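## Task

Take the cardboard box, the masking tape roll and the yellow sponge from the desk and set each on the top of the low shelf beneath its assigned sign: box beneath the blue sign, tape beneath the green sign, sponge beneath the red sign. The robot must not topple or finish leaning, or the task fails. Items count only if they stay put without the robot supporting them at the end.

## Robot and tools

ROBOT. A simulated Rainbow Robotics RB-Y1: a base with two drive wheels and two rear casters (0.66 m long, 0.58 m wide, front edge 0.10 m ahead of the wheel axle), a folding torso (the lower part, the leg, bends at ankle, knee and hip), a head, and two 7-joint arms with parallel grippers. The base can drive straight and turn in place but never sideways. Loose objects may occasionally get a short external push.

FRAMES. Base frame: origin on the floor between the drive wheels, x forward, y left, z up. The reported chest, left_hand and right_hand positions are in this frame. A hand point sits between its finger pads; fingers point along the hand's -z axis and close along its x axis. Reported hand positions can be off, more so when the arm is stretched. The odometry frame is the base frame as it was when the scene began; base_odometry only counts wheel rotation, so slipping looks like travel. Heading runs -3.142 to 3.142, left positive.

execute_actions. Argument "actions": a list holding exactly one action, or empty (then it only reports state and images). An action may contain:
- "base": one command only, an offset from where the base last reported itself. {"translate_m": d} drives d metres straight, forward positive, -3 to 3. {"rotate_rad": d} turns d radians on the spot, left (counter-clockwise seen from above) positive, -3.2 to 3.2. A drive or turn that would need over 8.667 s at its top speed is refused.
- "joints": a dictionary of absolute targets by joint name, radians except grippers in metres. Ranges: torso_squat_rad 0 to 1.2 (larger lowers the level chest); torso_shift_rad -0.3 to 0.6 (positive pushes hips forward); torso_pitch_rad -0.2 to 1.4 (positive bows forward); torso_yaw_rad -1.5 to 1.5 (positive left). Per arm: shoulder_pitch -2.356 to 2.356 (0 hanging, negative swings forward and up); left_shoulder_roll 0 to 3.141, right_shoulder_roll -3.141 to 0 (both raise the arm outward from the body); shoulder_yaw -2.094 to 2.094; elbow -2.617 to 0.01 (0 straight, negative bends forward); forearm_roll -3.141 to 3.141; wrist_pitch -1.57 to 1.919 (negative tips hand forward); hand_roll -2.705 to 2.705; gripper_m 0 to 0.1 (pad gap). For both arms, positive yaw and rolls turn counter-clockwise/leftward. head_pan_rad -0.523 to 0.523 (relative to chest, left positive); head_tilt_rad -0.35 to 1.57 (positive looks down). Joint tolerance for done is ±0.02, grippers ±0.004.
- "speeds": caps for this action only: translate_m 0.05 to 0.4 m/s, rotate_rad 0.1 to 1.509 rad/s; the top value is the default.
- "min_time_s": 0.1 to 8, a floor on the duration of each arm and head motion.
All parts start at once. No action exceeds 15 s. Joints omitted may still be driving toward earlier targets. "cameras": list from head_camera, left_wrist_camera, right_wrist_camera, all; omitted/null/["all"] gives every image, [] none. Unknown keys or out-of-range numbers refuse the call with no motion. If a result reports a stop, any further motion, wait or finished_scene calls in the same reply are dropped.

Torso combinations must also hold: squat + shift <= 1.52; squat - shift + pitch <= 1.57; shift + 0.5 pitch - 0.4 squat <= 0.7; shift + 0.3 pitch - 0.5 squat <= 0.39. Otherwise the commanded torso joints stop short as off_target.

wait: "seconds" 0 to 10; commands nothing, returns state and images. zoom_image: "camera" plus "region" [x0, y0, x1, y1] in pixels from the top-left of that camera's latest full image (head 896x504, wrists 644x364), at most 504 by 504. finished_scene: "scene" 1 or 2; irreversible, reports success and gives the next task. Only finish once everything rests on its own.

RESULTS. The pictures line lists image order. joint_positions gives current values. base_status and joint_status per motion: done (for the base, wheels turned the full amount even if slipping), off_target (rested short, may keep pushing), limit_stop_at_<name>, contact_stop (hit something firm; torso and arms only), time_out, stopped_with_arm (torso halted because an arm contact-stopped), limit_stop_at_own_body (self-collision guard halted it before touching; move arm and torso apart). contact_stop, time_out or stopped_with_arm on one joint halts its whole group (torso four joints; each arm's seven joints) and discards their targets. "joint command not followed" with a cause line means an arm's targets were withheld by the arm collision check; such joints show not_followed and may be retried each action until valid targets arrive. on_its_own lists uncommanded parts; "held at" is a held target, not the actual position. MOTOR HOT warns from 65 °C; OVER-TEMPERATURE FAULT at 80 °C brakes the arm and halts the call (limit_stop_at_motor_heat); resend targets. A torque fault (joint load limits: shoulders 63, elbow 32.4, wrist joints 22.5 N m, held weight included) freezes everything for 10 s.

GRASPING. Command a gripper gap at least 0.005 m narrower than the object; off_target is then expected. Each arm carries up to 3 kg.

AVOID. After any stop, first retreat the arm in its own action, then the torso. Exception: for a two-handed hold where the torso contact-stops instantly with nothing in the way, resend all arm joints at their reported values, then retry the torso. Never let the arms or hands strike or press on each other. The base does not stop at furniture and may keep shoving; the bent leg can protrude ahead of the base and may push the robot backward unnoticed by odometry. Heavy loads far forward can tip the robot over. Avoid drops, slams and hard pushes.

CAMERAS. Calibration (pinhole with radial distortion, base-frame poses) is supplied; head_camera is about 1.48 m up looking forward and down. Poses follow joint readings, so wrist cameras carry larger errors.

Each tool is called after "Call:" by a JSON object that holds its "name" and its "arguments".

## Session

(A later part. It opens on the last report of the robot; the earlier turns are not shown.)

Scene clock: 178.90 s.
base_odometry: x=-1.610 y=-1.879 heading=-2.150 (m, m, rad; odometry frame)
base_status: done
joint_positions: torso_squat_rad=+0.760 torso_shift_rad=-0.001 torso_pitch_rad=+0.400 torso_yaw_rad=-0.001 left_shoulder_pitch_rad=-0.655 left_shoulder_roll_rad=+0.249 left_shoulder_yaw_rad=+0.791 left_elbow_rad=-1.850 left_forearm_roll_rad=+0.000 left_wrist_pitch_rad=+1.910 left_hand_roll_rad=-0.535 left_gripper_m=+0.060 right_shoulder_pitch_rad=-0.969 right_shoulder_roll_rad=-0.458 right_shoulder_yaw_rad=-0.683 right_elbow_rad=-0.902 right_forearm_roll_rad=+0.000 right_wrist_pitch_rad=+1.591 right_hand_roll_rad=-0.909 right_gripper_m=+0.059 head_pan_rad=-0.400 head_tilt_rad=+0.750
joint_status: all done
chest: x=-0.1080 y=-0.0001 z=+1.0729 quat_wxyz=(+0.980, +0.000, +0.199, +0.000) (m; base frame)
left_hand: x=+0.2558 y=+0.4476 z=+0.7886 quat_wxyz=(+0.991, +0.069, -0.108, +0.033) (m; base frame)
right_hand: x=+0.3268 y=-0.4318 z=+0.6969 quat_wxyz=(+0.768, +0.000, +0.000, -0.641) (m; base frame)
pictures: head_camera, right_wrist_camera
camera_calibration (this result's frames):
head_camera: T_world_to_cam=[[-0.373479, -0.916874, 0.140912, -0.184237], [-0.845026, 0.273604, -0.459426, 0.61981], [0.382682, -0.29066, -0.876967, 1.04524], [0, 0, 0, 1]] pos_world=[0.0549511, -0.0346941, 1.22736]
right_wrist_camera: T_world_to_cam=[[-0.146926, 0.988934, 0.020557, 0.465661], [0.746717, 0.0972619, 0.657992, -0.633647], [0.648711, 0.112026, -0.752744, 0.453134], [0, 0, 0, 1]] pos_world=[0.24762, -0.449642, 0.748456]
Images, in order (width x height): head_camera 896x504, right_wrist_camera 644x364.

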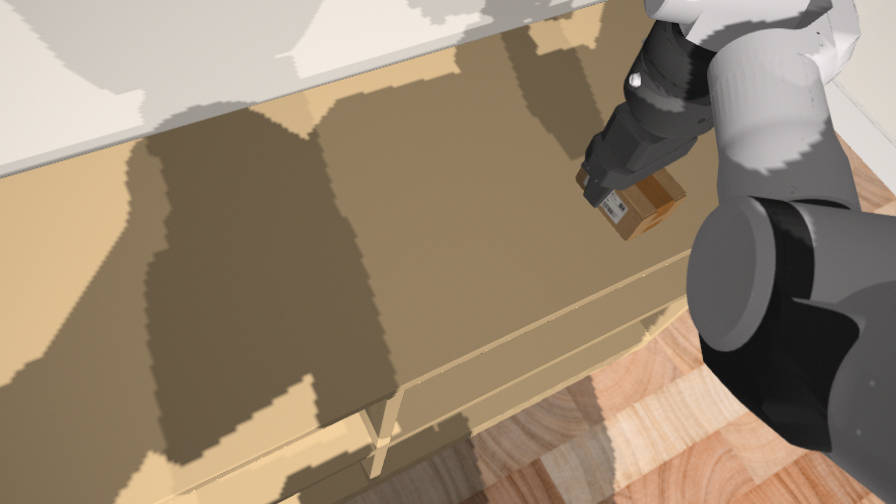

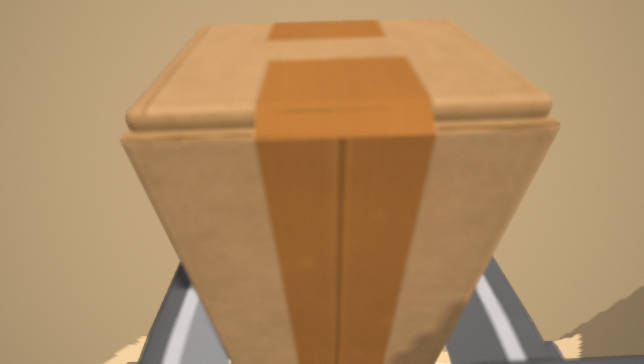

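Call:
{"name": "execute_actions", "arguments": {"actions": [{"base":{"rotate_rad":0.2},"joints":{"torso_squat_rad":0.785,"head_pan_rad":-0.52}}], "cameras": ["head_camera","right_wrist_camera"]}}

Call:
{"name": "execute_actions", "arguments": {"actions": [{"joints":{"torso_squat_rad":0.815}}], "cameras": ["head_camera","right_wrist_camera"]}}

Scene clock: 185.87 s.
base_odometry: x=-1.610 y=-1.879 heading=-1.951 (m, m, rad; odometry frame)
base_status: done
joint_positions: torso_squat_rad=+0.785 torso_shift_rad=-0.001 torso_pitch_rad=+0.400 torso_yaw_rad=-0.001 left_shoulder_pitch_rad=-0.655 left_shoulder_roll_rad=+0.249 left_shoulder_yaw_rad=+0.791 left_elbow_rad=-1.850 left_forearm_roll_rad=+0.000 left_wrist_pitch_rad=+1.910 left_hand_roll_rad=-0.535 left_gripper_m=+0.060 right_shoulder_pitch_rad=-0.969 right_shoulder_roll_rad=-0.458 right_shoulder_yaw_rad=-0.683 right_elbow_rad=-0.902 right_forearm_roll_rad=+0.000 right_wrist_pitch_rad=+1.591 right_hand_roll_rad=-0.909 right_gripper_m=+0.059 head_pan_rad=-0.520 head_tilt_rad=+0.750
joint_status: all done
chest: x=-0.1081 y=-0.0001 z=+1.0607 quat_wxyz=(+0.980, +0.000, +0.199, +0.000) (m; base frame)
left_hand: x=+0.2557 y=+0.4476 z=+0.7765 quat_wxyz=(+0.991, +0.069, -0.108, +0.033) (m; base frame)
right_hand: x=+0.3268 y=-0.4318 z=+0.6848 quat_wxyz=(+0.768, +0.000, +0.000, -0.641) (m; base frame)
pictures: head_camera, right_wrist_camera
camera_calibration (this result's frames):
head_camera: T_world_to_cam=[[-0.471954, -0.86254, 0.182441, -0.234879], [-0.810796, 0.343378, -0.474028, 0.632531], [0.346222, -0.371642, -0.861402, 1.015], [0, 0, 0, 1]] pos_world=[0.0505874, -0.0425748, 1.21701]
right_wrist_camera: T_world_to_cam=[[-0.146909, 0.988937, 0.0205436, 0.465914], [0.746644, 0.0972454, 0.658078, -0.625675], [0.648799, 0.112016, -0.75267, 0.443937], [0, 0, 0, 1]] pos_world=[0.247577, -0.449644, 0.736309]
Images, in order (width x height): head_camera 896x504, right_wrist_camera 644x364.

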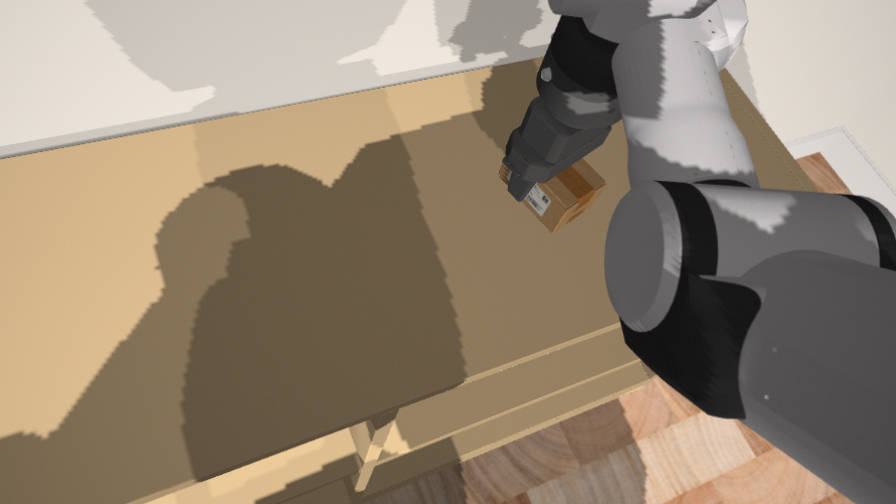

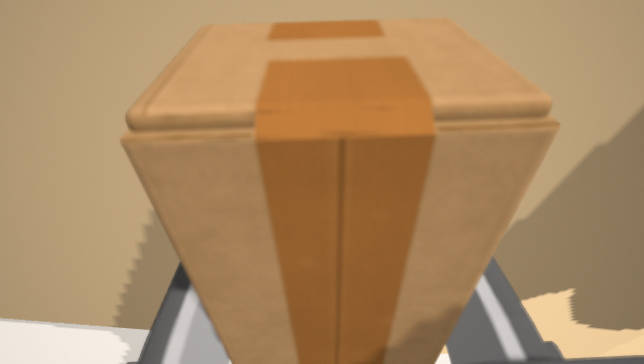

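Scene clock: 186.60 s.
base_odometry: x=-1.610 y=-1.879 heading=-1.951 (m, m, rad; odometry frame)
base_status: not commanded
joint_positions: torso_squat_rad=+0.815 torso_shift_rad=-0.001 torso_pitch_rad=+0.400 torso_yaw_rad=-0.001 left_shoulder_pitch_rad=-0.655 left_shoulder_roll_rad=+0.249 left_shoulder_yaw_rad=+0.791 left_elbow_rad=-1.850 left_forearm_roll_rad=+0.000 left_wrist_pitch_rad=+1.910 left_hand_roll_rad=-0.535 left_gripper_m=+0.060 right_shoulder_pitch_rad=-0.969 right_shoulder_roll_rad=-0.458 right_shoulder_yaw_rad=-0.683 right_elbow_rad=-0.902 right_forearm_roll_rad=+0.000 right_wrist_pitch_rad=+1.591 right_hand_roll_rad=-0.909 right_gripper_m=+0.059 head_pan_rad=-0.520 head_tilt_rad=+0.750
joint_status: all done
chest: x=-0.1081 y=-0.0001 z=+1.0456 quat_wxyz=(+0.980, +0.000, +0.199, +0.000) (m; base frame)
left_hand: x=+0.2558 y=+0.4476 z=+0.7614 quat_wxyz=(+0.991, +0.069, -0.108, +0.033) (m; base frame)
right_hand: x=+0.3268 y=-0.4318 z=+0.6697 quat_wxyz=(+0.768, +0.000, +0.000, -0.641) (m; base frame)
pictures: head_camera, right_wrist_camera
camera_calibration (this result's frames):
head_camera: T_world_to_cam=[[-0.471952, -0.862539, 0.182447, -0.23212], [-0.810802, 0.343378, -0.474016, 0.625394], [0.346209, -0.371641, -0.861407, 1.00202], [0, 0, 0, 1]] pos_world=[0.0506142, -0.0425689, 1.20194]
right_wrist_camera: T_world_to_cam=[[-0.146916, 0.988935, 0.0205568, 0.466206], [0.746653, 0.0972433, 0.658068, -0.615769], [0.648788, 0.112029, -0.752678, 0.432591], [0, 0, 0, 1]] pos_world=[0.247599, -0.449631, 0.721236]
Images, in order (width x height): head_camera 896x504, right_wrist_camera 644x364.

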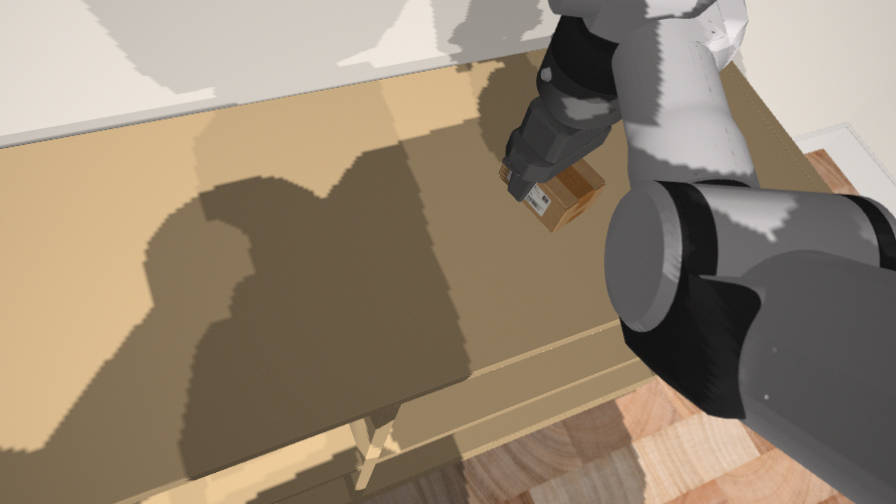

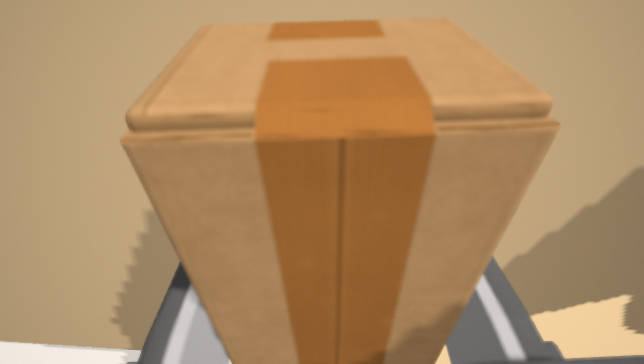

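Call:
{"name": "execute_actions", "arguments": {"actions": [{"joints":{"torso_squat_rad":0.833}}], "cameras": ["head_camera","right_wrist_camera"]}}

Scene clock: 192.30 s.
base_odometry: x=-1.610 y=-1.879 heading=-1.951 (m, m, rad; odometry frame)
base_status: not commanded
joint_positions: torso_squat_rad=+0.833 torso_shift_rad=-0.001 torso_pitch_rad=+0.400 torso_yaw_rad=-0.001 left_shoulder_pitch_rad=-0.655 left_shoulder_roll_rad=+0.249 left_shoulder_yaw_rad=+0.791 left_elbow_rad=-1.850 left_forearm_roll_rad=+0.000 left_wrist_pitch_rad=+1.910 left_hand_roll_rad=-0.535 left_gripper_m=+0.060 right_shoulder_pitch_rad=-0.969 right_shoulder_roll_rad=-0.458 right_shoulder_yaw_rad=-0.683 right_elbow_rad=-0.902 right_forearm_roll_rad=+0.000 right_wrist_pitch_rad=+1.591 right_hand_roll_rad=-0.909 right_gripper_m=+0.059 head_pan_rad=-0.520 head_tilt_rad=+0.750
joint_status: all done
chest: x=-0.1081 y=-0.0001 z=+1.0364 quat_wxyz=(+0.980, +0.000, +0.199, +0.000) (m; base frame)
left_hand: x=+0.2558 y=+0.4476 z=+0.7521 quat_wxyz=(+0.991, +0.069, -0.108, +0.033) (m; base frame)
right_hand: x=+0.3268 y=-0.4318 z=+0.6604 quat_wxyz=(+0.768, +0.000, +0.000, -0.641) (m; base frame)
pictures: head_camera, right_wrist_camera
camera_calibration (this result's frames):
head_camera: T_world_to_cam=[[-0.471951, -0.862539, 0.18245, -0.230426], [-0.810806, 0.343379, -0.474009, 0.621015], [0.346202, -0.371641, -0.86141, 0.994051], [0, 0, 0, 1]] pos_world=[0.0506302, -0.0425651, 1.19269]
right_wrist_camera: T_world_to_cam=[[-0.146918, 0.988935, 0.0205708, 0.466379], [0.746669, 0.0972384, 0.658051, -0.609678], [0.648769, 0.112039, -0.752693, 0.425639], [0, 0, 0, 1]] pos_world=[0.247605, -0.449622, 0.71198]
Images, in order (width x height): head_camera 896x504, right_wrist_camera 644x364.

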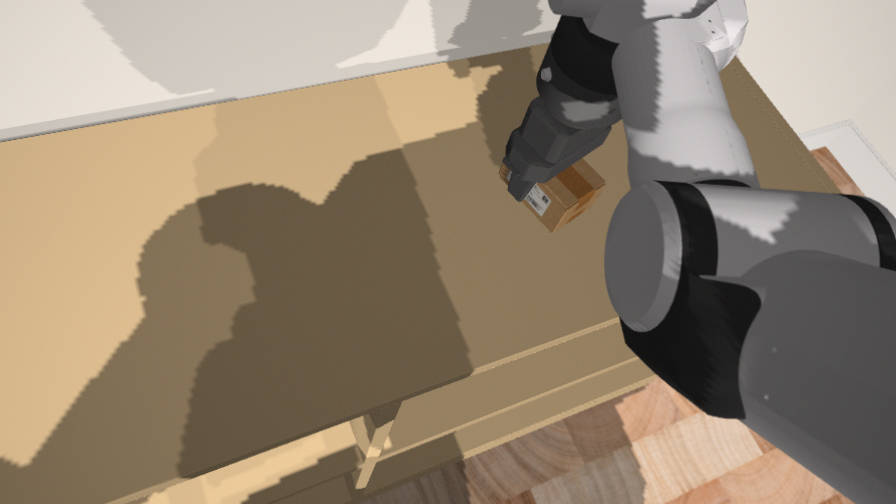

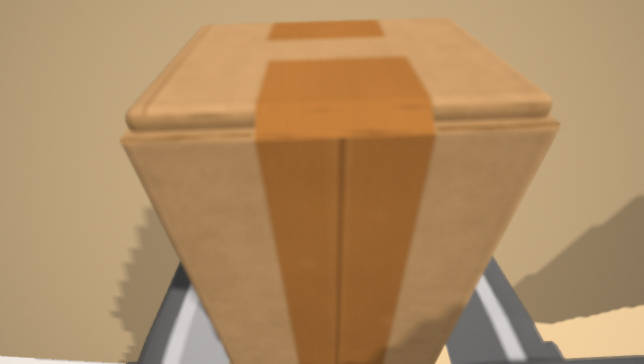

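No contact yet; lowering a little further.

Call:
{"name": "execute_actions", "arguments": {"actions": [{"joints":{"torso_squat_rad":0.847}}], "cameras": ["right_wrist_camera"]}}

Scene clock: 195.10 s.
base_odometry: x=-1.610 y=-1.879 heading=-1.951 (m, m, rad; odometry frame)
base_status: not commanded
joint_positions: torso_squat_rad=+0.847 torso_shift_rad=-0.001 torso_pitch_rad=+0.400 torso_yaw_rad=-0.001 left_shoulder_pitch_rad=-0.655 left_shoulder_roll_rad=+0.249 left_shoulder_yaw_rad=+0.791 left_elbow_rad=-1.850 left_forearm_roll_rad=+0.000 left_wrist_pitch_rad=+1.910 left_hand_roll_rad=-0.535 left_gripper_m=+0.060 right_shoulder_pitch_rad=-0.969 right_shoulder_roll_rad=-0.458 right_shoulder_yaw_rad=-0.683 right_elbow_rad=-0.902 right_forearm_roll_rad=+0.000 right_wrist_pitch_rad=+1.591 right_hand_roll_rad=-0.909 right_gripper_m=+0.059 head_pan_rad=-0.520 head_tilt_rad=+0.750
joint_status: all done
chest: x=-0.1081 y=-0.0001 z=+1.0291 quat_wxyz=(+0.980, +0.000, +0.199, +0.000) (m; base frame)
left_hand: x=+0.2558 y=+0.4476 z=+0.7448 quat_wxyz=(+0.991, +0.069, -0.108, +0.033) (m; base frame)
right_hand: x=+0.3268 y=-0.4317 z=+0.6532 quat_wxyz=(+0.768, +0.000, +0.000, -0.641) (m; base frame)
pictures: right_wrist_camera
camera_calibration (this result's frames):
right_wrist_camera: T_world_to_cam=[[-0.146922, 0.988934, 0.0205746, 0.466523], [0.746668, 0.0972393, 0.658051, -0.604884], [0.648768, 0.112045, -0.752692, 0.420139], [0, 0, 0, 1]] pos_world=[0.247617, -0.449616, 0.704681]
Images, in order (width x height): right_wrist_camera 644x364.

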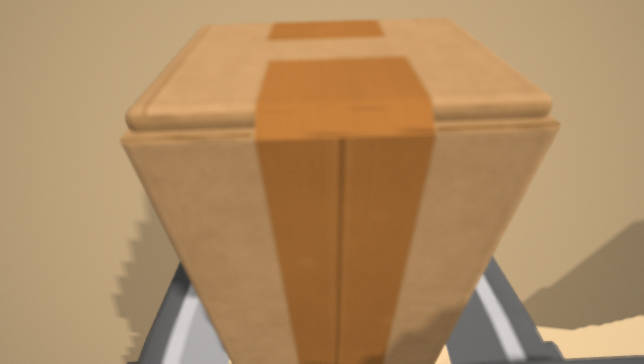

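Call:
{"name": "execute_actions", "arguments": {"actions": [{"joints":{"torso_squat_rad":0.861}}], "cameras": ["right_wrist_camera"]}}

Scene clock: 197.80 s.
base_odometry: x=-1.610 y=-1.879 heading=-1.951 (m, m, rad; odometry frame)
base_status: not commanded
joint_positions: torso_squat_rad=+0.861 torso_shift_rad=-0.002 torso_pitch_rad=+0.399 torso_yaw_rad=-0.001 left_shoulder_pitch_rad=-0.655 left_shoulder_roll_rad=+0.249 left_shoulder_yaw_rad=+0.791 left_elbow_rad=-1.850 left_forearm_roll_rad=+0.000 left_wrist_pitch_rad=+1.910 left_hand_roll_rad=-0.535 left_gripper_m=+0.060 right_shoulder_pitch_rad=-0.971 right_shoulder_roll_rad=-0.459 right_shoulder_yaw_rad=-0.683 right_elbow_rad=-0.903 right_forearm_roll_rad=+0.000 right_wrist_pitch_rad=+1.592 right_hand_roll_rad=-0.909 right_gripper_m=+0.059 head_pan_rad=-0.520 head_tilt_rad=+0.750
joint_status: all done
chest: x=-0.1086 y=+0.0002 z=+1.0218 quat_wxyz=(+0.980, -0.001, +0.198, +0.000) (m; base frame)
left_hand: x=+0.2555 y=+0.4477 z=+0.7377 quat_wxyz=(+0.991, +0.068, -0.108, +0.033) (m; base frame)
right_hand: x=+0.3281 y=-0.4323 z=+0.6484 quat_wxyz=(+0.768, +0.000, -0.002, -0.641) (m; base frame)
pictures: right_wrist_camera
camera_calibration (this result's frames):
right_wrist_camera: T_world_to_cam=[[-0.146877, 0.988995, 0.0177535, 0.469186], [0.743621, 0.0985652, 0.661296, -0.60314], [0.652269, 0.110331, -0.749915, 0.4121], [0, 0, 0, 1]] pos_world=[0.24862, -0.450041, 0.699564]
Images, in order (width x height): right_wrist_camera 644x364.

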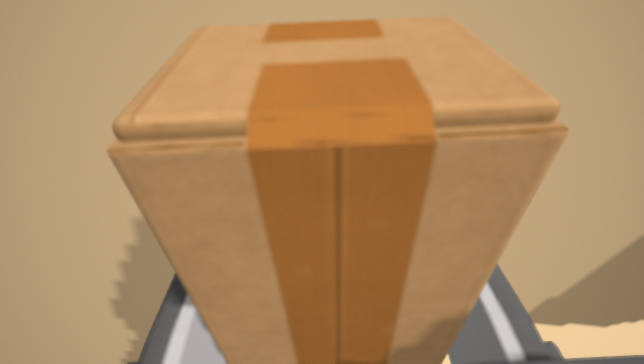

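Call:
{"name": "execute_actions", "arguments": {"actions": [{"joints":{"right_gripper_m":0.1}}], "cameras": []}}

Call:
{"name": "execute_actions", "arguments": {"actions": [{"joints":{"torso_squat_rad":0.73}}], "cameras": []}}

Call:
{"name": "execute_actions", "arguments": {"actions": [{"base":{"translate_m":-0.57},"joints":{"head_tilt_rad":0.4,"head_pan_rad":-0.2}}], "cameras": ["head_camera"]}}

Call:
{"name": "execute_actions", "arguments": {"actions": [{"base":{"rotate_rad":-2.4},"joints":{"head_tilt_rad":0.2,"head_pan_rad":0.4,"left_elbow_rad":-1.506,"left_wrist_pitch_rad":1.822},"min_time_s":2}], "cameras": ["head_camera"]}}

Scene clock: 213.03 s.
base_odometry: x=-1.610 y=-1.879 heading=-1.951 (m, m, rad; odometry frame)
base_status: not commanded
joint_positions: torso_squat_rad=+0.861 torso_shift_rad=-0.001 torso_pitch_rad=+0.400 torso_yaw_rad=-0.001 left_shoulder_pitch_rad=-0.655 left_shoulder_roll_rad=+0.249 left_shoulder_yaw_rad=+0.791 left_elbow_rad=-1.850 left_forearm_roll_rad=+0.000 left_wrist_pitch_rad=+1.910 left_hand_roll_rad=-0.535 left_gripper_m=+0.060 right_shoulder_pitch_rad=-0.969 right_shoulder_roll_rad=-0.458 right_shoulder_yaw_rad=-0.683 right_elbow_rad=-0.902 right_forearm_roll_rad=+0.000 right_wrist_pitch_rad=+1.591 right_hand_roll_rad=-0.909 right_gripper_m=+0.099 head_pan_rad=-0.520 head_tilt_rad=+0.750
joint_status: all done
chest: x=-0.1081 y=-0.0001 z=+1.0217 quat_wxyz=(+0.980, +0.000, +0.199, +0.000) (m; base frame)
left_hand: x=+0.2558 y=+0.4476 z=+0.7374 quat_wxyz=(+0.991, +0.069, -0.108, +0.033) (m; base frame)
right_hand: x=+0.3270 y=-0.4319 z=+0.6461 quat_wxyz=(+0.768, +0.000, +0.000, -0.641) (m; base frame)
pictures: none
No camera images: the call's "cameras" was empty. Leave "cameras" out to get every camera's image.

Scene clock: 214.30 s.
base_odometry: x=-1.610 y=-1.879 heading=-1.951 (m, m, rad; odometry frame)
base_status: not commanded
joint_positions: torso_squat_rad=+0.730 torso_shift_rad=-0.001 torso_pitch_rad=+0.400 torso_yaw_rad=-0.001 left_shoulder_pitch_rad=-0.655 left_shoulder_roll_rad=+0.249 left_shoulder_yaw_rad=+0.791 left_elbow_rad=-1.850 left_forearm_roll_rad=+0.000 left_wrist_pitch_rad=+1.910 left_hand_roll_rad=-0.535 left_gripper_m=+0.060 right_shoulder_pitch_rad=-0.969 right_shoulder_roll_rad=-0.458 right_shoulder_yaw_rad=-0.683 right_elbow_rad=-0.902 right_forearm_roll_rad=+0.000 right_wrist_pitch_rad=+1.591 right_hand_roll_rad=-0.909 right_gripper_m=+0.099 head_pan_rad=-0.520 head_tilt_rad=+0.750
joint_status: all done
chest: x=-0.1081 y=-0.0001 z=+1.0871 quat_wxyz=(+0.980, +0.000, +0.199, +0.000) (m; base frame)
left_hand: x=+0.2557 y=+0.4476 z=+0.8028 quat_wxyz=(+0.991, +0.069, -0.108, +0.033) (m; base frame)
right_hand: x=+0.3269 y=-0.4319 z=+0.7114 quat_wxyz=(+0.768, +0.000, +0.000, -0.641) (m; base frame)
pictures: none
No camera images: the call's "cameras" was empty. Leave "cameras" out to get every camera's image.

Scene clock: 217.17 s.
base_odometry: x=-1.399 y=-1.350 heading=-1.950 (m, m, rad; odometry frame)
base_status: done
joint_positions: torso_squat_rad=+0.730 torso_shift_rad=-0.001 torso_pitch_rad=+0.400 torso_yaw_rad=-0.001 left_shoulder_pitch_rad=-0.655 left_shoulder_roll_rad=+0.249 left_shoulder_yaw_rad=+0.791 left_elbow_rad=-1.850 left_forearm_roll_rad=+0.000 left_wrist_pitch_rad=+1.910 left_hand_roll_rad=-0.535 left_gripper_m=+0.060 right_shoulder_pitch_rad=-0.969 right_shoulder_roll_rad=-0.458 right_shoulder_yaw_rad=-0.683 right_elbow_rad=-0.902 right_forearm_roll_rad=+0.000 right_wrist_pitch_rad=+1.591 right_hand_roll_rad=-0.909 right_gripper_m=+0.099 head_pan_rad=-0.200 head_tilt_rad=+0.400
joint_status: all done
chest: x=-0.1082 y=-0.0001 z=+1.0871 quat_wxyz=(+0.980, +0.000, +0.199, +0.000) (m; base frame)
left_hand: x=+0.2556 y=+0.4476 z=+0.8028 quat_wxyz=(+0.991, +0.069, -0.108, +0.033) (m; base frame)
right_hand: x=+0.3268 y=-0.4319 z=+0.7114 quat_wxyz=(+0.768, +0.000, +0.000, -0.641) (m; base frame)
pictures: head_camera
camera_calibration (this result's frames):
head_camera: T_world_to_cam=[[-0.193996, -0.97901, 0.0624926, -0.0854337], [-0.685355, 0.0896768, -0.722667, 0.960225], [0.701894, -0.183024, -0.688366, 0.822873], [0, 0, 0, 1]] pos_world=[0.0639516, -0.019145, 1.2657]
Images, in order (width x height): head_camera 896x504.

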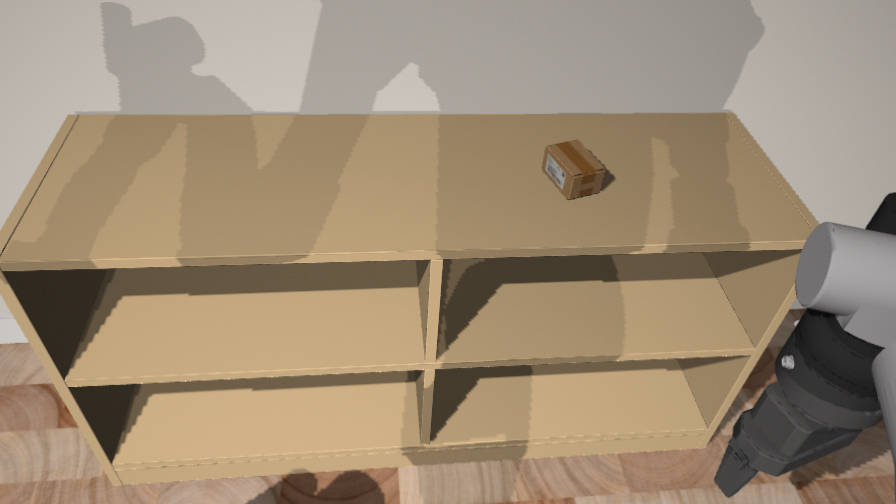

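Scene clock: 221.87 s.
base_odometry: x=-1.399 y=-1.350 heading=+1.934 (m, m, rad; odometry frame)
base_status: done
joint_positions: torso_squat_rad=+0.730 torso_shift_rad=-0.001 torso_pitch_rad=+0.400 torso_yaw_rad=-0.001 left_shoulder_pitch_rad=-0.655 left_shoulder_roll_rad=+0.249 left_shoulder_yaw_rad=+0.791 left_elbow_rad=-1.506 left_forearm_roll_rad=+0.000 left_wrist_pitch_rad=+1.822 left_hand_roll_rad=-0.535 left_gripper_m=+0.060 right_shoulder_pitch_rad=-0.969 right_shoulder_roll_rad=-0.458 right_shoulder_yaw_rad=-0.683 right_elbow_rad=-0.902 right_forearm_roll_rad=+0.000 right_wrist_pitch_rad=+1.591 right_hand_roll_rad=-0.909 right_gripper_m=+0.099 head_pan_rad=+0.400 head_tilt_rad=+0.200
joint_status: all done
chest: x=-0.1082 y=-0.0001 z=+1.0871 quat_wxyz=(+0.980, +0.000, +0.199, +0.000) (m; base frame)
left_hand: x=+0.2292 y=+0.4295 z=+0.7111 quat_wxyz=(+0.999, +0.000, +0.000, +0.033) (m; base frame)
right_hand: x=+0.3268 y=-0.4319 z=+0.7114 quat_wxyz=(+0.768, +0.000, +0.000, -0.641) (m; base frame)
pictures: head_camera
camera_calibration (this result's frames):
head_camera: T_world_to_cam=[[0.350841, -0.921204, -0.168205, 0.211353], [-0.533207, -0.04886, -0.844573, 1.1157], [0.769806, 0.385999, -0.508335, 0.596213], [0, 0, 0, 1]] pos_world=[0.0617788, 0.0190747, 1.28091]
Images, in order (width x height): head_camera 896x504.

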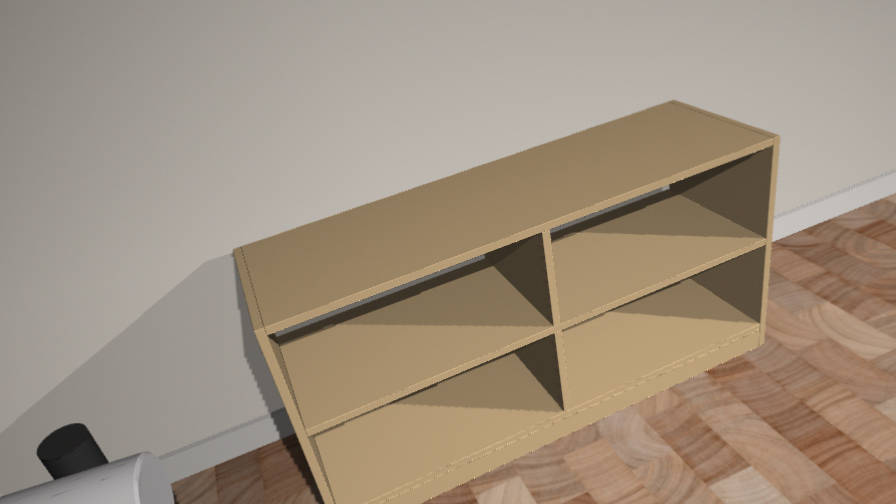

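Call:
{"name": "execute_actions", "arguments": {"actions": [{"base":{"translate_m":1.07},"joints":{"head_tilt_rad":0.85,"head_pan_rad":0.52,"torso_squat_rad":0.78}}], "cameras": ["head_camera","left_wrist_camera"]}}

Scene clock: 229.73 s.
base_odometry: x=-1.779 y=-0.349 heading=+1.933 (m, m, rad; odometry frame)
base_status: done
joint_positions: torso_squat_rad=+0.780 torso_shift_rad=-0.001 torso_pitch_rad=+0.400 torso_yaw_rad=-0.001 left_shoulder_pitch_rad=-0.655 left_shoulder_roll_rad=+0.249 left_shoulder_yaw_rad=+0.791 left_elbow_rad=-1.506 left_forearm_roll_rad=+0.000 left_wrist_pitch_rad=+1.822 left_hand_roll_rad=-0.535 left_gripper_m=+0.060 right_shoulder_pitch_rad=-0.969 right_shoulder_roll_rad=-0.458 right_shoulder_yaw_rad=-0.683 right_elbow_rad=-0.902 right_forearm_roll_rad=+0.000 right_wrist_pitch_rad=+1.591 right_hand_roll_rad=-0.909 right_gripper_m=+0.099 head_pan_rad=+0.520 head_tilt_rad=+0.850
joint_status: all done
chest: x=-0.1080 y=-0.0001 z=+1.0631 quat_wxyz=(+0.980, +0.000, +0.199, +0.000) (m; base frame)
left_hand: x=+0.2293 y=+0.4294 z=+0.6871 quat_wxyz=(+0.999, +0.000, +0.000, +0.033) (m; base frame)
right_hand: x=+0.3269 y=-0.4318 z=+0.6873 quat_wxyz=(+0.768, +0.000, +0.000, -0.641) (m; base frame)
pictures: head_camera, left_wrist_camera
camera_calibration (this result's frames):
head_camera: T_world_to_cam=[[0.442236, -0.873663, -0.202831, 0.251065], [-0.858373, -0.346708, -0.378139, 0.514456], [0.260043, 0.341331, -0.903256, 1.0681], [0, 0, 0, 1]] pos_world=[0.0528131, 0.0331347, 1.21023]
left_wrist_camera: T_world_to_cam=[[0.998983, 0.0430386, -0.0134453, -0.238762], [0.040775, -0.734995, 0.676846, -0.131284], [0.0192483, -0.676705, -0.736002, 0.877175], [0, 0, 0, 1]] pos_world=[0.226988, 0.507372, 0.731252]
Images, in order (width x height): head_camera 896x504, left_wrist_camera 644x364.

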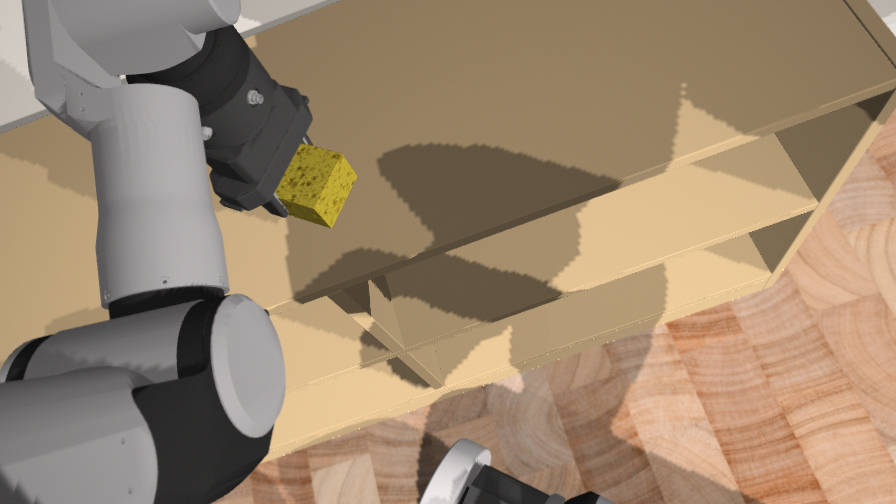

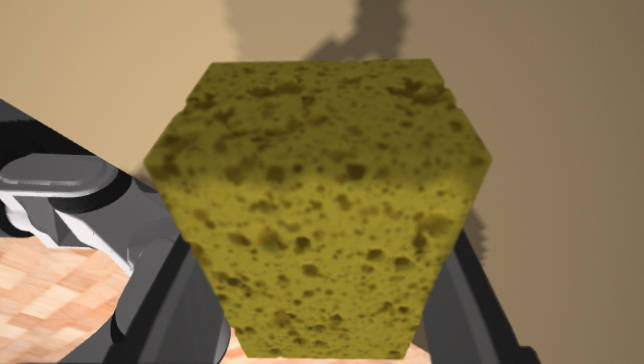

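Call:
{"name": "execute_actions", "arguments": {"actions": [{"base":{"translate_m":0.04},"joints":{"torso_squat_rad":0.82}}], "cameras": []}}

Call:
{"name": "execute_actions", "arguments": {"actions": [{"joints":{"torso_squat_rad":0.853}}], "cameras": ["head_camera","left_wrist_camera"]}}

Scene clock: 234.70 s.
base_odometry: x=-1.793 y=-0.312 heading=+1.933 (m, m, rad; odometry frame)
base_status: done
joint_positions: torso_squat_rad=+0.820 torso_shift_rad=-0.001 torso_pitch_rad=+0.400 torso_yaw_rad=-0.001 left_shoulder_pitch_rad=-0.655 left_shoulder_roll_rad=+0.249 left_shoulder_yaw_rad=+0.791 left_elbow_rad=-1.506 left_forearm_roll_rad=+0.000 left_wrist_pitch_rad=+1.822 left_hand_roll_rad=-0.535 left_gripper_m=+0.060 right_shoulder_pitch_rad=-0.969 right_shoulder_roll_rad=-0.458 right_shoulder_yaw_rad=-0.683 right_elbow_rad=-0.902 right_forearm_roll_rad=+0.000 right_wrist_pitch_rad=+1.591 right_hand_roll_rad=-0.909 right_gripper_m=+0.099 head_pan_rad=+0.520 head_tilt_rad=+0.850
joint_status: all done
chest: x=-0.1080 y=-0.0001 z=+1.0431 quat_wxyz=(+0.980, +0.000, +0.199, +0.000) (m; base frame)
left_hand: x=+0.2293 y=+0.4294 z=+0.6670 quat_wxyz=(+0.999, +0.000, +0.000, +0.033) (m; base frame)
right_hand: x=+0.3269 y=-0.4318 z=+0.6672 quat_wxyz=(+0.768, +0.000, +0.000, -0.641) (m; base frame)
pictures: none
No camera images: the call's "cameras" was empty. Leave "cameras" out to get every camera's image.

Scene clock: 235.47 s.
base_odometry: x=-1.793 y=-0.312 heading=+1.933 (m, m, rad; odometry frame)
base_status: not commanded
joint_positions: torso_squat_rad=+0.853 torso_shift_rad=-0.001 torso_pitch_rad=+0.400 torso_yaw_rad=-0.001 left_shoulder_pitch_rad=-0.655 left_shoulder_roll_rad=+0.249 left_shoulder_yaw_rad=+0.791 left_elbow_rad=-1.507 left_forearm_roll_rad=+0.000 left_wrist_pitch_rad=+1.822 left_hand_roll_rad=-0.535 left_gripper_m=+0.060 right_shoulder_pitch_rad=-0.969 right_shoulder_roll_rad=-0.458 right_shoulder_yaw_rad=-0.683 right_elbow_rad=-0.902 right_forearm_roll_rad=+0.000 right_wrist_pitch_rad=+1.591 right_hand_roll_rad=-0.909 right_gripper_m=+0.099 head_pan_rad=+0.520 head_tilt_rad=+0.850
joint_status: all done
chest: x=-0.1082 y=-0.0002 z=+1.0260 quat_wxyz=(+0.980, +0.000, +0.198, +0.000) (m; base frame)
left_hand: x=+0.2295 y=+0.4296 z=+0.6505 quat_wxyz=(+0.999, +0.000, -0.001, +0.033) (m; base frame)
right_hand: x=+0.3269 y=-0.4318 z=+0.6502 quat_wxyz=(+0.768, +0.000, +0.000, -0.641) (m; base frame)
pictures: head_camera, left_wrist_camera
camera_calibration (this result's frames):
head_camera: T_world_to_cam=[[0.442315, -0.873622, -0.202834, 0.243532], [-0.858207, -0.346606, -0.37861, 0.500713], [0.260459, 0.341538, -0.903058, 1.03444], [0, 0, 0, 1]] pos_world=[0.0525688, 0.0330056, 1.17313]
left_wrist_camera: T_world_to_cam=[[0.998997, 0.0430246, -0.0123694, -0.240152], [0.0400501, -0.73548, 0.676362, -0.105693], [0.0200027, -0.676179, -0.736466, 0.850215], [0, 0, 0, 1]] pos_world=[0.227138, 0.507495, 0.694671]
Images, in order (width x height): head_camera 896x504, left_wrist_camera 644x364.

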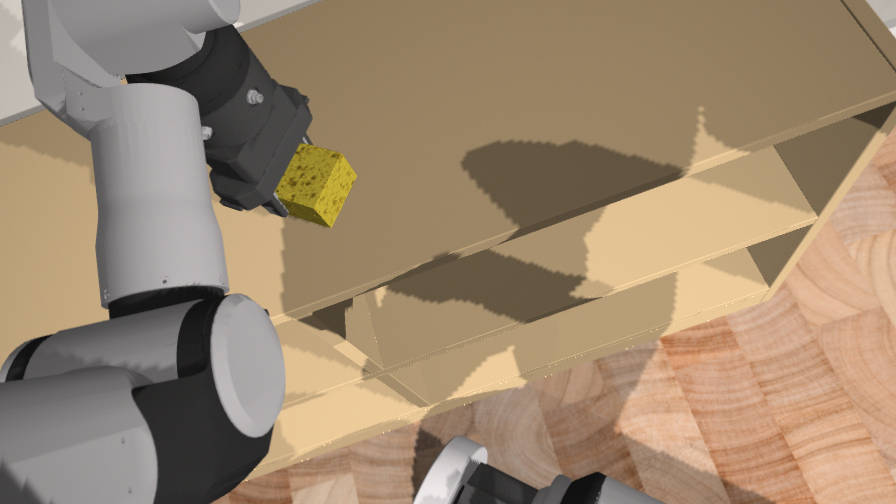

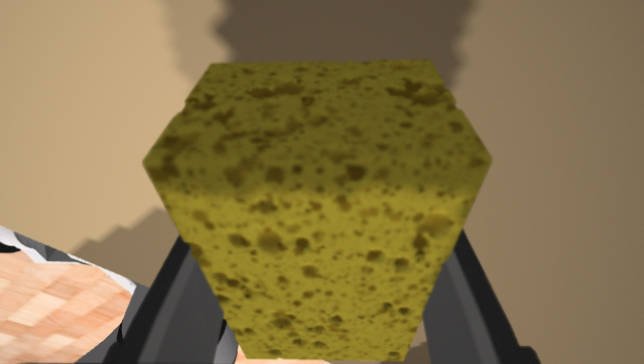

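Call:
{"name": "execute_actions", "arguments": {"actions": [{"joints":{"left_gripper_m":0.1}}], "cameras": []}}

Call:
{"name": "execute_actions", "arguments": {"actions": [{"joints":{"torso_squat_rad":0.74}}], "cameras": []}}

Call:
{"name": "execute_actions", "arguments": {"actions": [{"base":{"translate_m":-0.35},"joints":{"torso_squat_rad":0.4,"head_tilt_rad":0.5,"right_shoulder_pitch_rad":-0.25,"right_shoulder_roll_rad":-0.25,"right_shoulder_yaw_rad":0,"right_elbow_rad":-0.2,"right_wrist_pitch_rad":0,"right_hand_roll_rad":0}}], "cameras": ["head_camera"]}}

Call:
{"name": "execute_actions", "arguments": {"actions": [{"base":{"rotate_rad":-1.12},"joints":{"head_tilt_rad":-0.05,"head_pan_rad":0}}], "cameras": ["head_camera"]}}

Scene clock: 249.17 s.
base_odometry: x=-1.793 y=-0.312 heading=+1.933 (m, m, rad; odometry frame)
base_status: not commanded
joint_positions: torso_squat_rad=+0.853 torso_shift_rad=-0.001 torso_pitch_rad=+0.400 torso_yaw_rad=-0.001 left_shoulder_pitch_rad=-0.655 left_shoulder_roll_rad=+0.249 left_shoulder_yaw_rad=+0.791 left_elbow_rad=-1.506 left_forearm_roll_rad=+0.000 left_wrist_pitch_rad=+1.822 left_hand_roll_rad=-0.535 left_gripper_m=+0.100 right_shoulder_pitch_rad=-0.969 right_shoulder_roll_rad=-0.458 right_shoulder_yaw_rad=-0.683 right_elbow_rad=-0.902 right_forearm_roll_rad=+0.000 right_wrist_pitch_rad=+1.591 right_hand_roll_rad=-0.909 right_gripper_m=+0.099 head_pan_rad=+0.520 head_tilt_rad=+0.850
joint_status: all done
chest: x=-0.1081 y=-0.0001 z=+1.0259 quat_wxyz=(+0.980, +0.000, +0.199, +0.000) (m; base frame)
left_hand: x=+0.2294 y=+0.4296 z=+0.6502 quat_wxyz=(+0.999, +0.000, +0.000, +0.033) (m; base frame)
right_hand: x=+0.3269 y=-0.4318 z=+0.6501 quat_wxyz=(+0.768, +0.000, +0.000, -0.641) (m; base frame)
pictures: none
No camera images: the call's "cameras" was empty. Leave "cameras" out to get every camera's image.

Scene clock: 250.33 s.
base_odometry: x=-1.793 y=-0.312 heading=+1.933 (m, m, rad; odometry frame)
base_status: not commanded
joint_positions: torso_squat_rad=+0.740 torso_shift_rad=-0.001 torso_pitch_rad=+0.400 torso_yaw_rad=-0.001 left_shoulder_pitch_rad=-0.655 left_shoulder_roll_rad=+0.249 left_shoulder_yaw_rad=+0.791 left_elbow_rad=-1.506 left_forearm_roll_rad=+0.000 left_wrist_pitch_rad=+1.822 left_hand_roll_rad=-0.535 left_gripper_m=+0.100 right_shoulder_pitch_rad=-0.969 right_shoulder_roll_rad=-0.458 right_shoulder_yaw_rad=-0.683 right_elbow_rad=-0.902 right_forearm_roll_rad=+0.000 right_wrist_pitch_rad=+1.591 right_hand_roll_rad=-0.909 right_gripper_m=+0.099 head_pan_rad=+0.520 head_tilt_rad=+0.850
joint_status: all done
chest: x=-0.1081 y=-0.0002 z=+1.0824 quat_wxyz=(+0.980, +0.000, +0.199, +0.000) (m; base frame)
left_hand: x=+0.2293 y=+0.4295 z=+0.7065 quat_wxyz=(+0.999, +0.000, +0.000, +0.033) (m; base frame)
right_hand: x=+0.3269 y=-0.4318 z=+0.7065 quat_wxyz=(+0.768, +0.000, +0.000, -0.641) (m; base frame)
pictures: none
No camera images: the call's "cameras" was empty. Leave "cameras" out to get every camera's image.

Scene clock: 252.83 s.
base_odometry: x=-1.669 y=-0.639 heading=+1.932 (m, m, rad; odometry frame)
base_status: done
joint_positions: torso_squat_rad=+0.400 torso_shift_rad=-0.001 torso_pitch_rad=+0.400 torso_yaw_rad=-0.001 left_shoulder_pitch_rad=-0.655 left_shoulder_roll_rad=+0.249 left_shoulder_yaw_rad=+0.791 left_elbow_rad=-1.506 left_forearm_roll_rad=+0.000 left_wrist_pitch_rad=+1.822 left_hand_roll_rad=-0.535 left_gripper_m=+0.100 right_shoulder_pitch_rad=-0.250 right_shoulder_roll_rad=-0.250 right_shoulder_yaw_rad=+0.000 right_elbow_rad=-0.200 right_forearm_roll_rad=+0.000 right_wrist_pitch_rad=+0.000 right_hand_roll_rad=+0.000 right_gripper_m=+0.099 head_pan_rad=+0.520 head_tilt_rad=+0.500
joint_status: all done
chest: x=-0.1083 y=-0.0002 z=+1.2103 quat_wxyz=(+0.980, +0.000, +0.199, +0.000) (m; base frame)
left_hand: x=+0.2291 y=+0.4294 z=+0.8343 quat_wxyz=(+0.999, +0.000, +0.000, +0.033) (m; base frame)
right_hand: x=-0.0875 y=-0.3921 z=+0.5385 quat_wxyz=(+0.992, -0.110, -0.023, +0.063) (m; base frame)
pictures: head_camera
camera_calibration (this result's frames):
head_camera: T_world_to_cam=[[0.445729, -0.870787, -0.207498, 0.287451], [-0.717155, -0.20864, -0.664949, 0.96876], [0.535737, 0.445195, -0.717487, 0.946452], [0, 0, 0, 1]] pos_world=[0.0595764, 0.031075, 1.38289]
Images, in order (width x height): head_camera 896x504.

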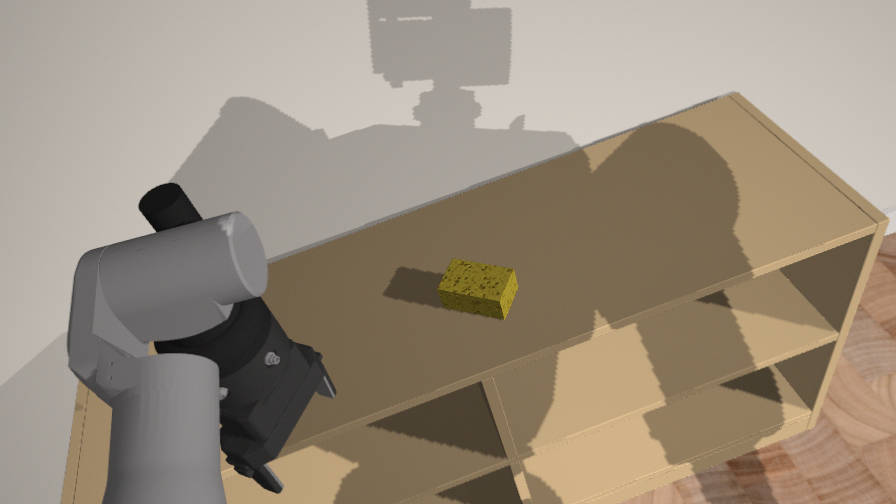

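Scene clock: 256.13 s.
base_odometry: x=-1.669 y=-0.639 heading=+0.812 (m, m, rad; odometry frame)
base_status: done
joint_positions: torso_squat_rad=+0.400 torso_shift_rad=-0.001 torso_pitch_rad=+0.400 torso_yaw_rad=-0.001 left_shoulder_pitch_rad=-0.655 left_shoulder_roll_rad=+0.249 left_shoulder_yaw_rad=+0.791 left_elbow_rad=-1.506 left_forearm_roll_rad=+0.000 left_wrist_pitch_rad=+1.822 left_hand_roll_rad=-0.535 left_gripper_m=+0.100 right_shoulder_pitch_rad=-0.250 right_shoulder_roll_rad=-0.250 right_shoulder_yaw_rad=+0.000 right_elbow_rad=-0.200 right_forearm_roll_rad=+0.000 right_wrist_pitch_rad=+0.000 right_hand_roll_rad=+0.000 right_gripper_m=+0.099 head_pan_rad=+0.000 head_tilt_rad=-0.050
joint_status: all done
chest: x=-0.1083 y=-0.0002 z=+1.2103 quat_wxyz=(+0.980, +0.000, +0.199, +0.000) (m; base frame)
left_hand: x=+0.2291 y=+0.4295 z=+0.8343 quat_wxyz=(+0.999, +0.000, +0.000, +0.033) (m; base frame)
right_hand: x=-0.0874 y=-0.3920 z=+0.5385 quat_wxyz=(+0.992, -0.110, -0.023, +0.063) (m; base frame)
pictures: head_camera
camera_calibration (this result's frames):
head_camera: T_world_to_cam=[[-0.00324436, -0.999834, -0.0179557, 0.020185], [-0.313699, 0.018067, -0.949351, 1.36706], [0.949517, 0.00255264, -0.313705, 0.390963], [0, 0, 0, 1]] pos_world=[0.0576849, -0.00551504, 1.42083]
Images, in order (width x height): head_camera 896x504.

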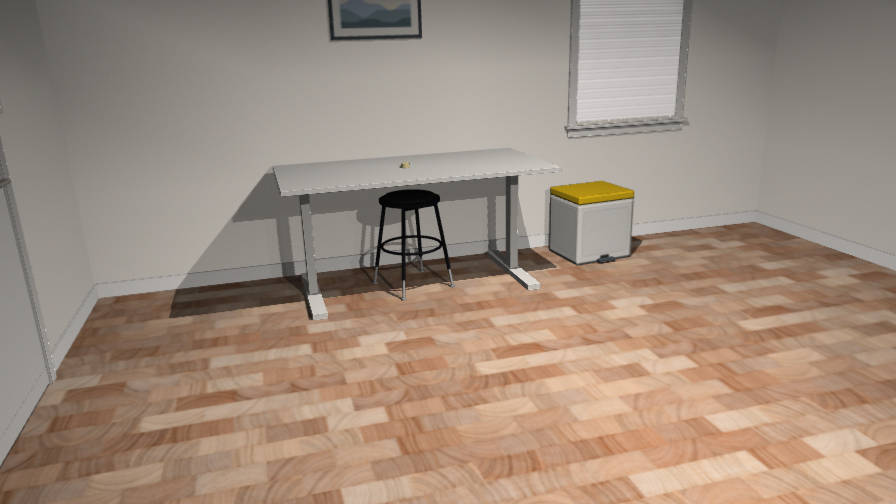

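Call:
{"name": "execute_actions", "arguments": {"actions": [{"base":{"translate_m":2.85},"joints":{"head_tilt_rad":0.3,"left_shoulder_pitch_rad":-1.184,"left_shoulder_roll_rad":0.213,"left_shoulder_yaw_rad":0.322,"left_elbow_rad":-0.844,"left_wrist_pitch_rad":1.606,"left_hand_roll_rad":0},"min_time_s":6}], "cameras": ["head_camera"]}}

Scene clock: 271.57 s.
base_odometry: x=+0.292 y=+1.429 heading=+0.812 (m, m, rad; odometry frame)
base_status: done
joint_positions: torso_squat_rad=+0.400 torso_shift_rad=-0.001 torso_pitch_rad=+0.400 torso_yaw_rad=-0.001 left_shoulder_pitch_rad=-1.184 left_shoulder_roll_rad=+0.213 left_shoulder_yaw_rad=+0.322 left_elbow_rad=-0.844 left_forearm_roll_rad=+0.000 left_wrist_pitch_rad=+1.606 left_hand_roll_rad=+0.000 left_gripper_m=+0.100 right_shoulder_pitch_rad=-0.250 right_shoulder_roll_rad=-0.250 right_shoulder_yaw_rad=+0.000 right_elbow_rad=-0.200 right_forearm_roll_rad=+0.000 right_wrist_pitch_rad=+0.000 right_hand_roll_rad=+0.000 right_gripper_m=+0.099 head_pan_rad=+0.000 head_tilt_rad=+0.300
joint_status: all done
chest: x=-0.1082 y=-0.0002 z=+1.2102 quat_wxyz=(+0.980, +0.000, +0.199, +0.000) (m; base frame)
left_hand: x=+0.3932 y=+0.2198 z=+0.8533 quat_wxyz=(+1.000, +0.000, +0.000, +0.000) (m; base frame)
right_hand: x=-0.0872 y=-0.3920 z=+0.5385 quat_wxyz=(+0.992, -0.110, -0.023, +0.063) (m; base frame)
pictures: head_camera
camera_calibration (this result's frames):
head_camera: T_world_to_cam=[[-0.0094111, -0.99983, -0.0158857, 0.0172541], [-0.620225, 0.0182979, -0.784211, 1.13511], [0.784368, 0.00247244, -0.620291, 0.814124], [0, 0, 0, 1]] pos_world=[0.0656158, -0.00553191, 1.39544]
Images, in order (width x height): head_camera 896x504.

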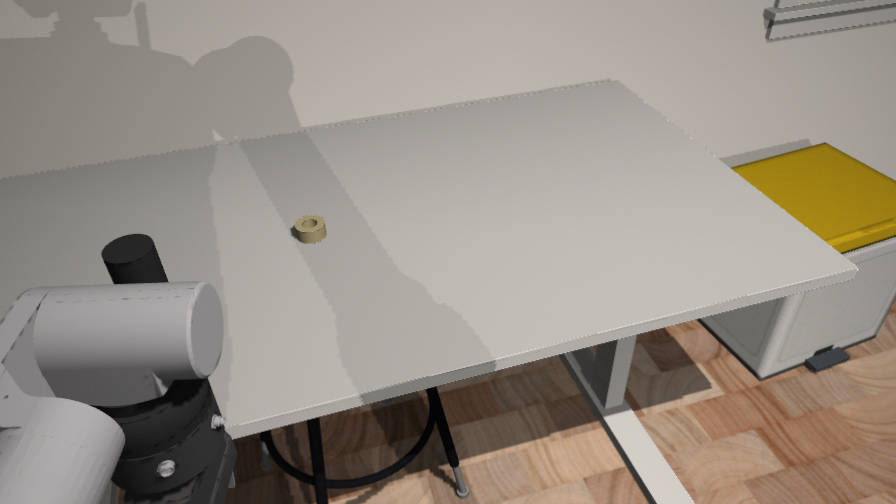

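Call:
{"name": "execute_actions", "arguments": {"actions": [{"base":{"translate_m":0.585},"joints":{"head_tilt_rad":0.7,"torso_squat_rad":0.5}}], "cameras": ["head_camera","left_wrist_camera"]}}

Scene clock: 278.63 s.
base_odometry: x=+0.695 y=+1.853 heading=+0.811 (m, m, rad; odometry frame)
base_status: done
joint_positions: torso_squat_rad=+0.500 torso_shift_rad=-0.001 torso_pitch_rad=+0.400 torso_yaw_rad=-0.001 left_shoulder_pitch_rad=-1.184 left_shoulder_roll_rad=+0.213 left_shoulder_yaw_rad=+0.322 left_elbow_rad=-0.844 left_forearm_roll_rad=+0.000 left_wrist_pitch_rad=+1.606 left_hand_roll_rad=+0.000 left_gripper_m=+0.100 right_shoulder_pitch_rad=-0.250 right_shoulder_roll_rad=-0.250 right_shoulder_yaw_rad=+0.000 right_elbow_rad=-0.200 right_forearm_roll_rad=+0.000 right_wrist_pitch_rad=+0.000 right_hand_roll_rad=+0.000 right_gripper_m=+0.099 head_pan_rad=+0.000 head_tilt_rad=+0.700
joint_status: all done
chest: x=-0.1082 y=-0.0002 z=+1.1798 quat_wxyz=(+0.980, +0.000, +0.199, +0.000) (m; base frame)
left_hand: x=+0.3932 y=+0.2198 z=+0.8228 quat_wxyz=(+1.000, +0.000, +0.000, +0.000) (m; base frame)
right_hand: x=-0.0872 y=-0.3920 z=+0.5080 quat_wxyz=(+0.992, -0.110, -0.023, +0.063) (m; base frame)
pictures: head_camera, left_wrist_camera
camera_calibration (this result's frames):
head_camera: T_world_to_cam=[[-0.0150927, -0.999824, -0.0111116, 0.0102545], [-0.876645, 0.0185765, -0.48078, 0.697389], [0.480902, 0.00248465, -0.876771, 1.13984], [0, 0, 0, 1]] pos_world=[0.0633655, -0.00553447, 1.33479]
left_wrist_camera: T_world_to_cam=[[0.999657, -0.0226634, -0.0131114, -0.377693], [-0.00780936, -0.736053, 0.676879, -0.364639], [-0.0249911, -0.676544, -0.735978, 0.84936], [0, 0, 0, 1]] pos_world=[0.395942, 0.297676, 0.866975]
Images, in order (width x height): head_camera 896x504, left_wrist_camera 644x364.

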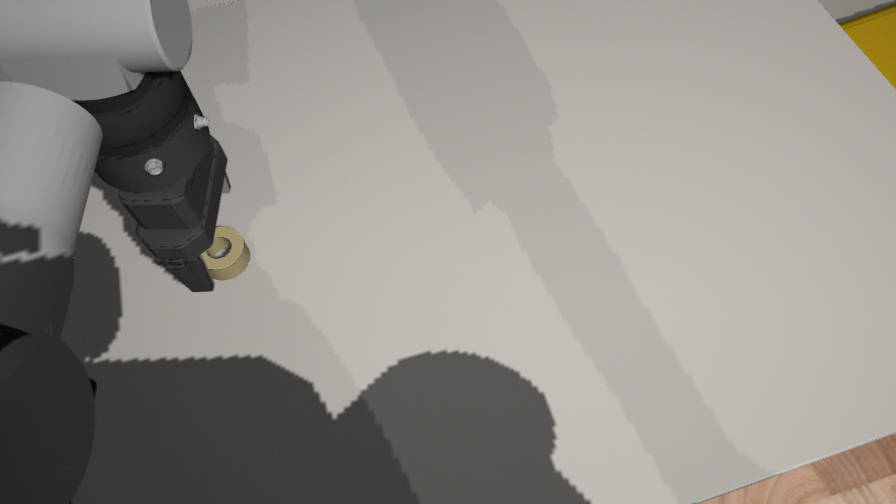

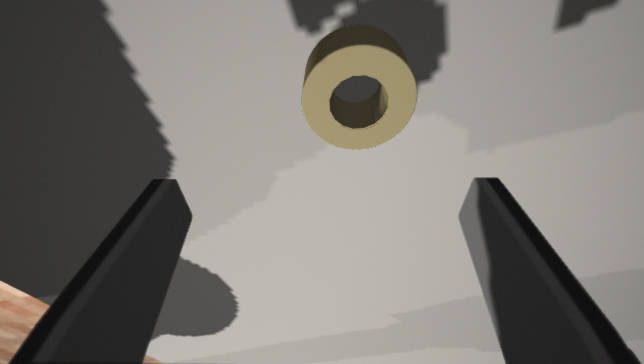

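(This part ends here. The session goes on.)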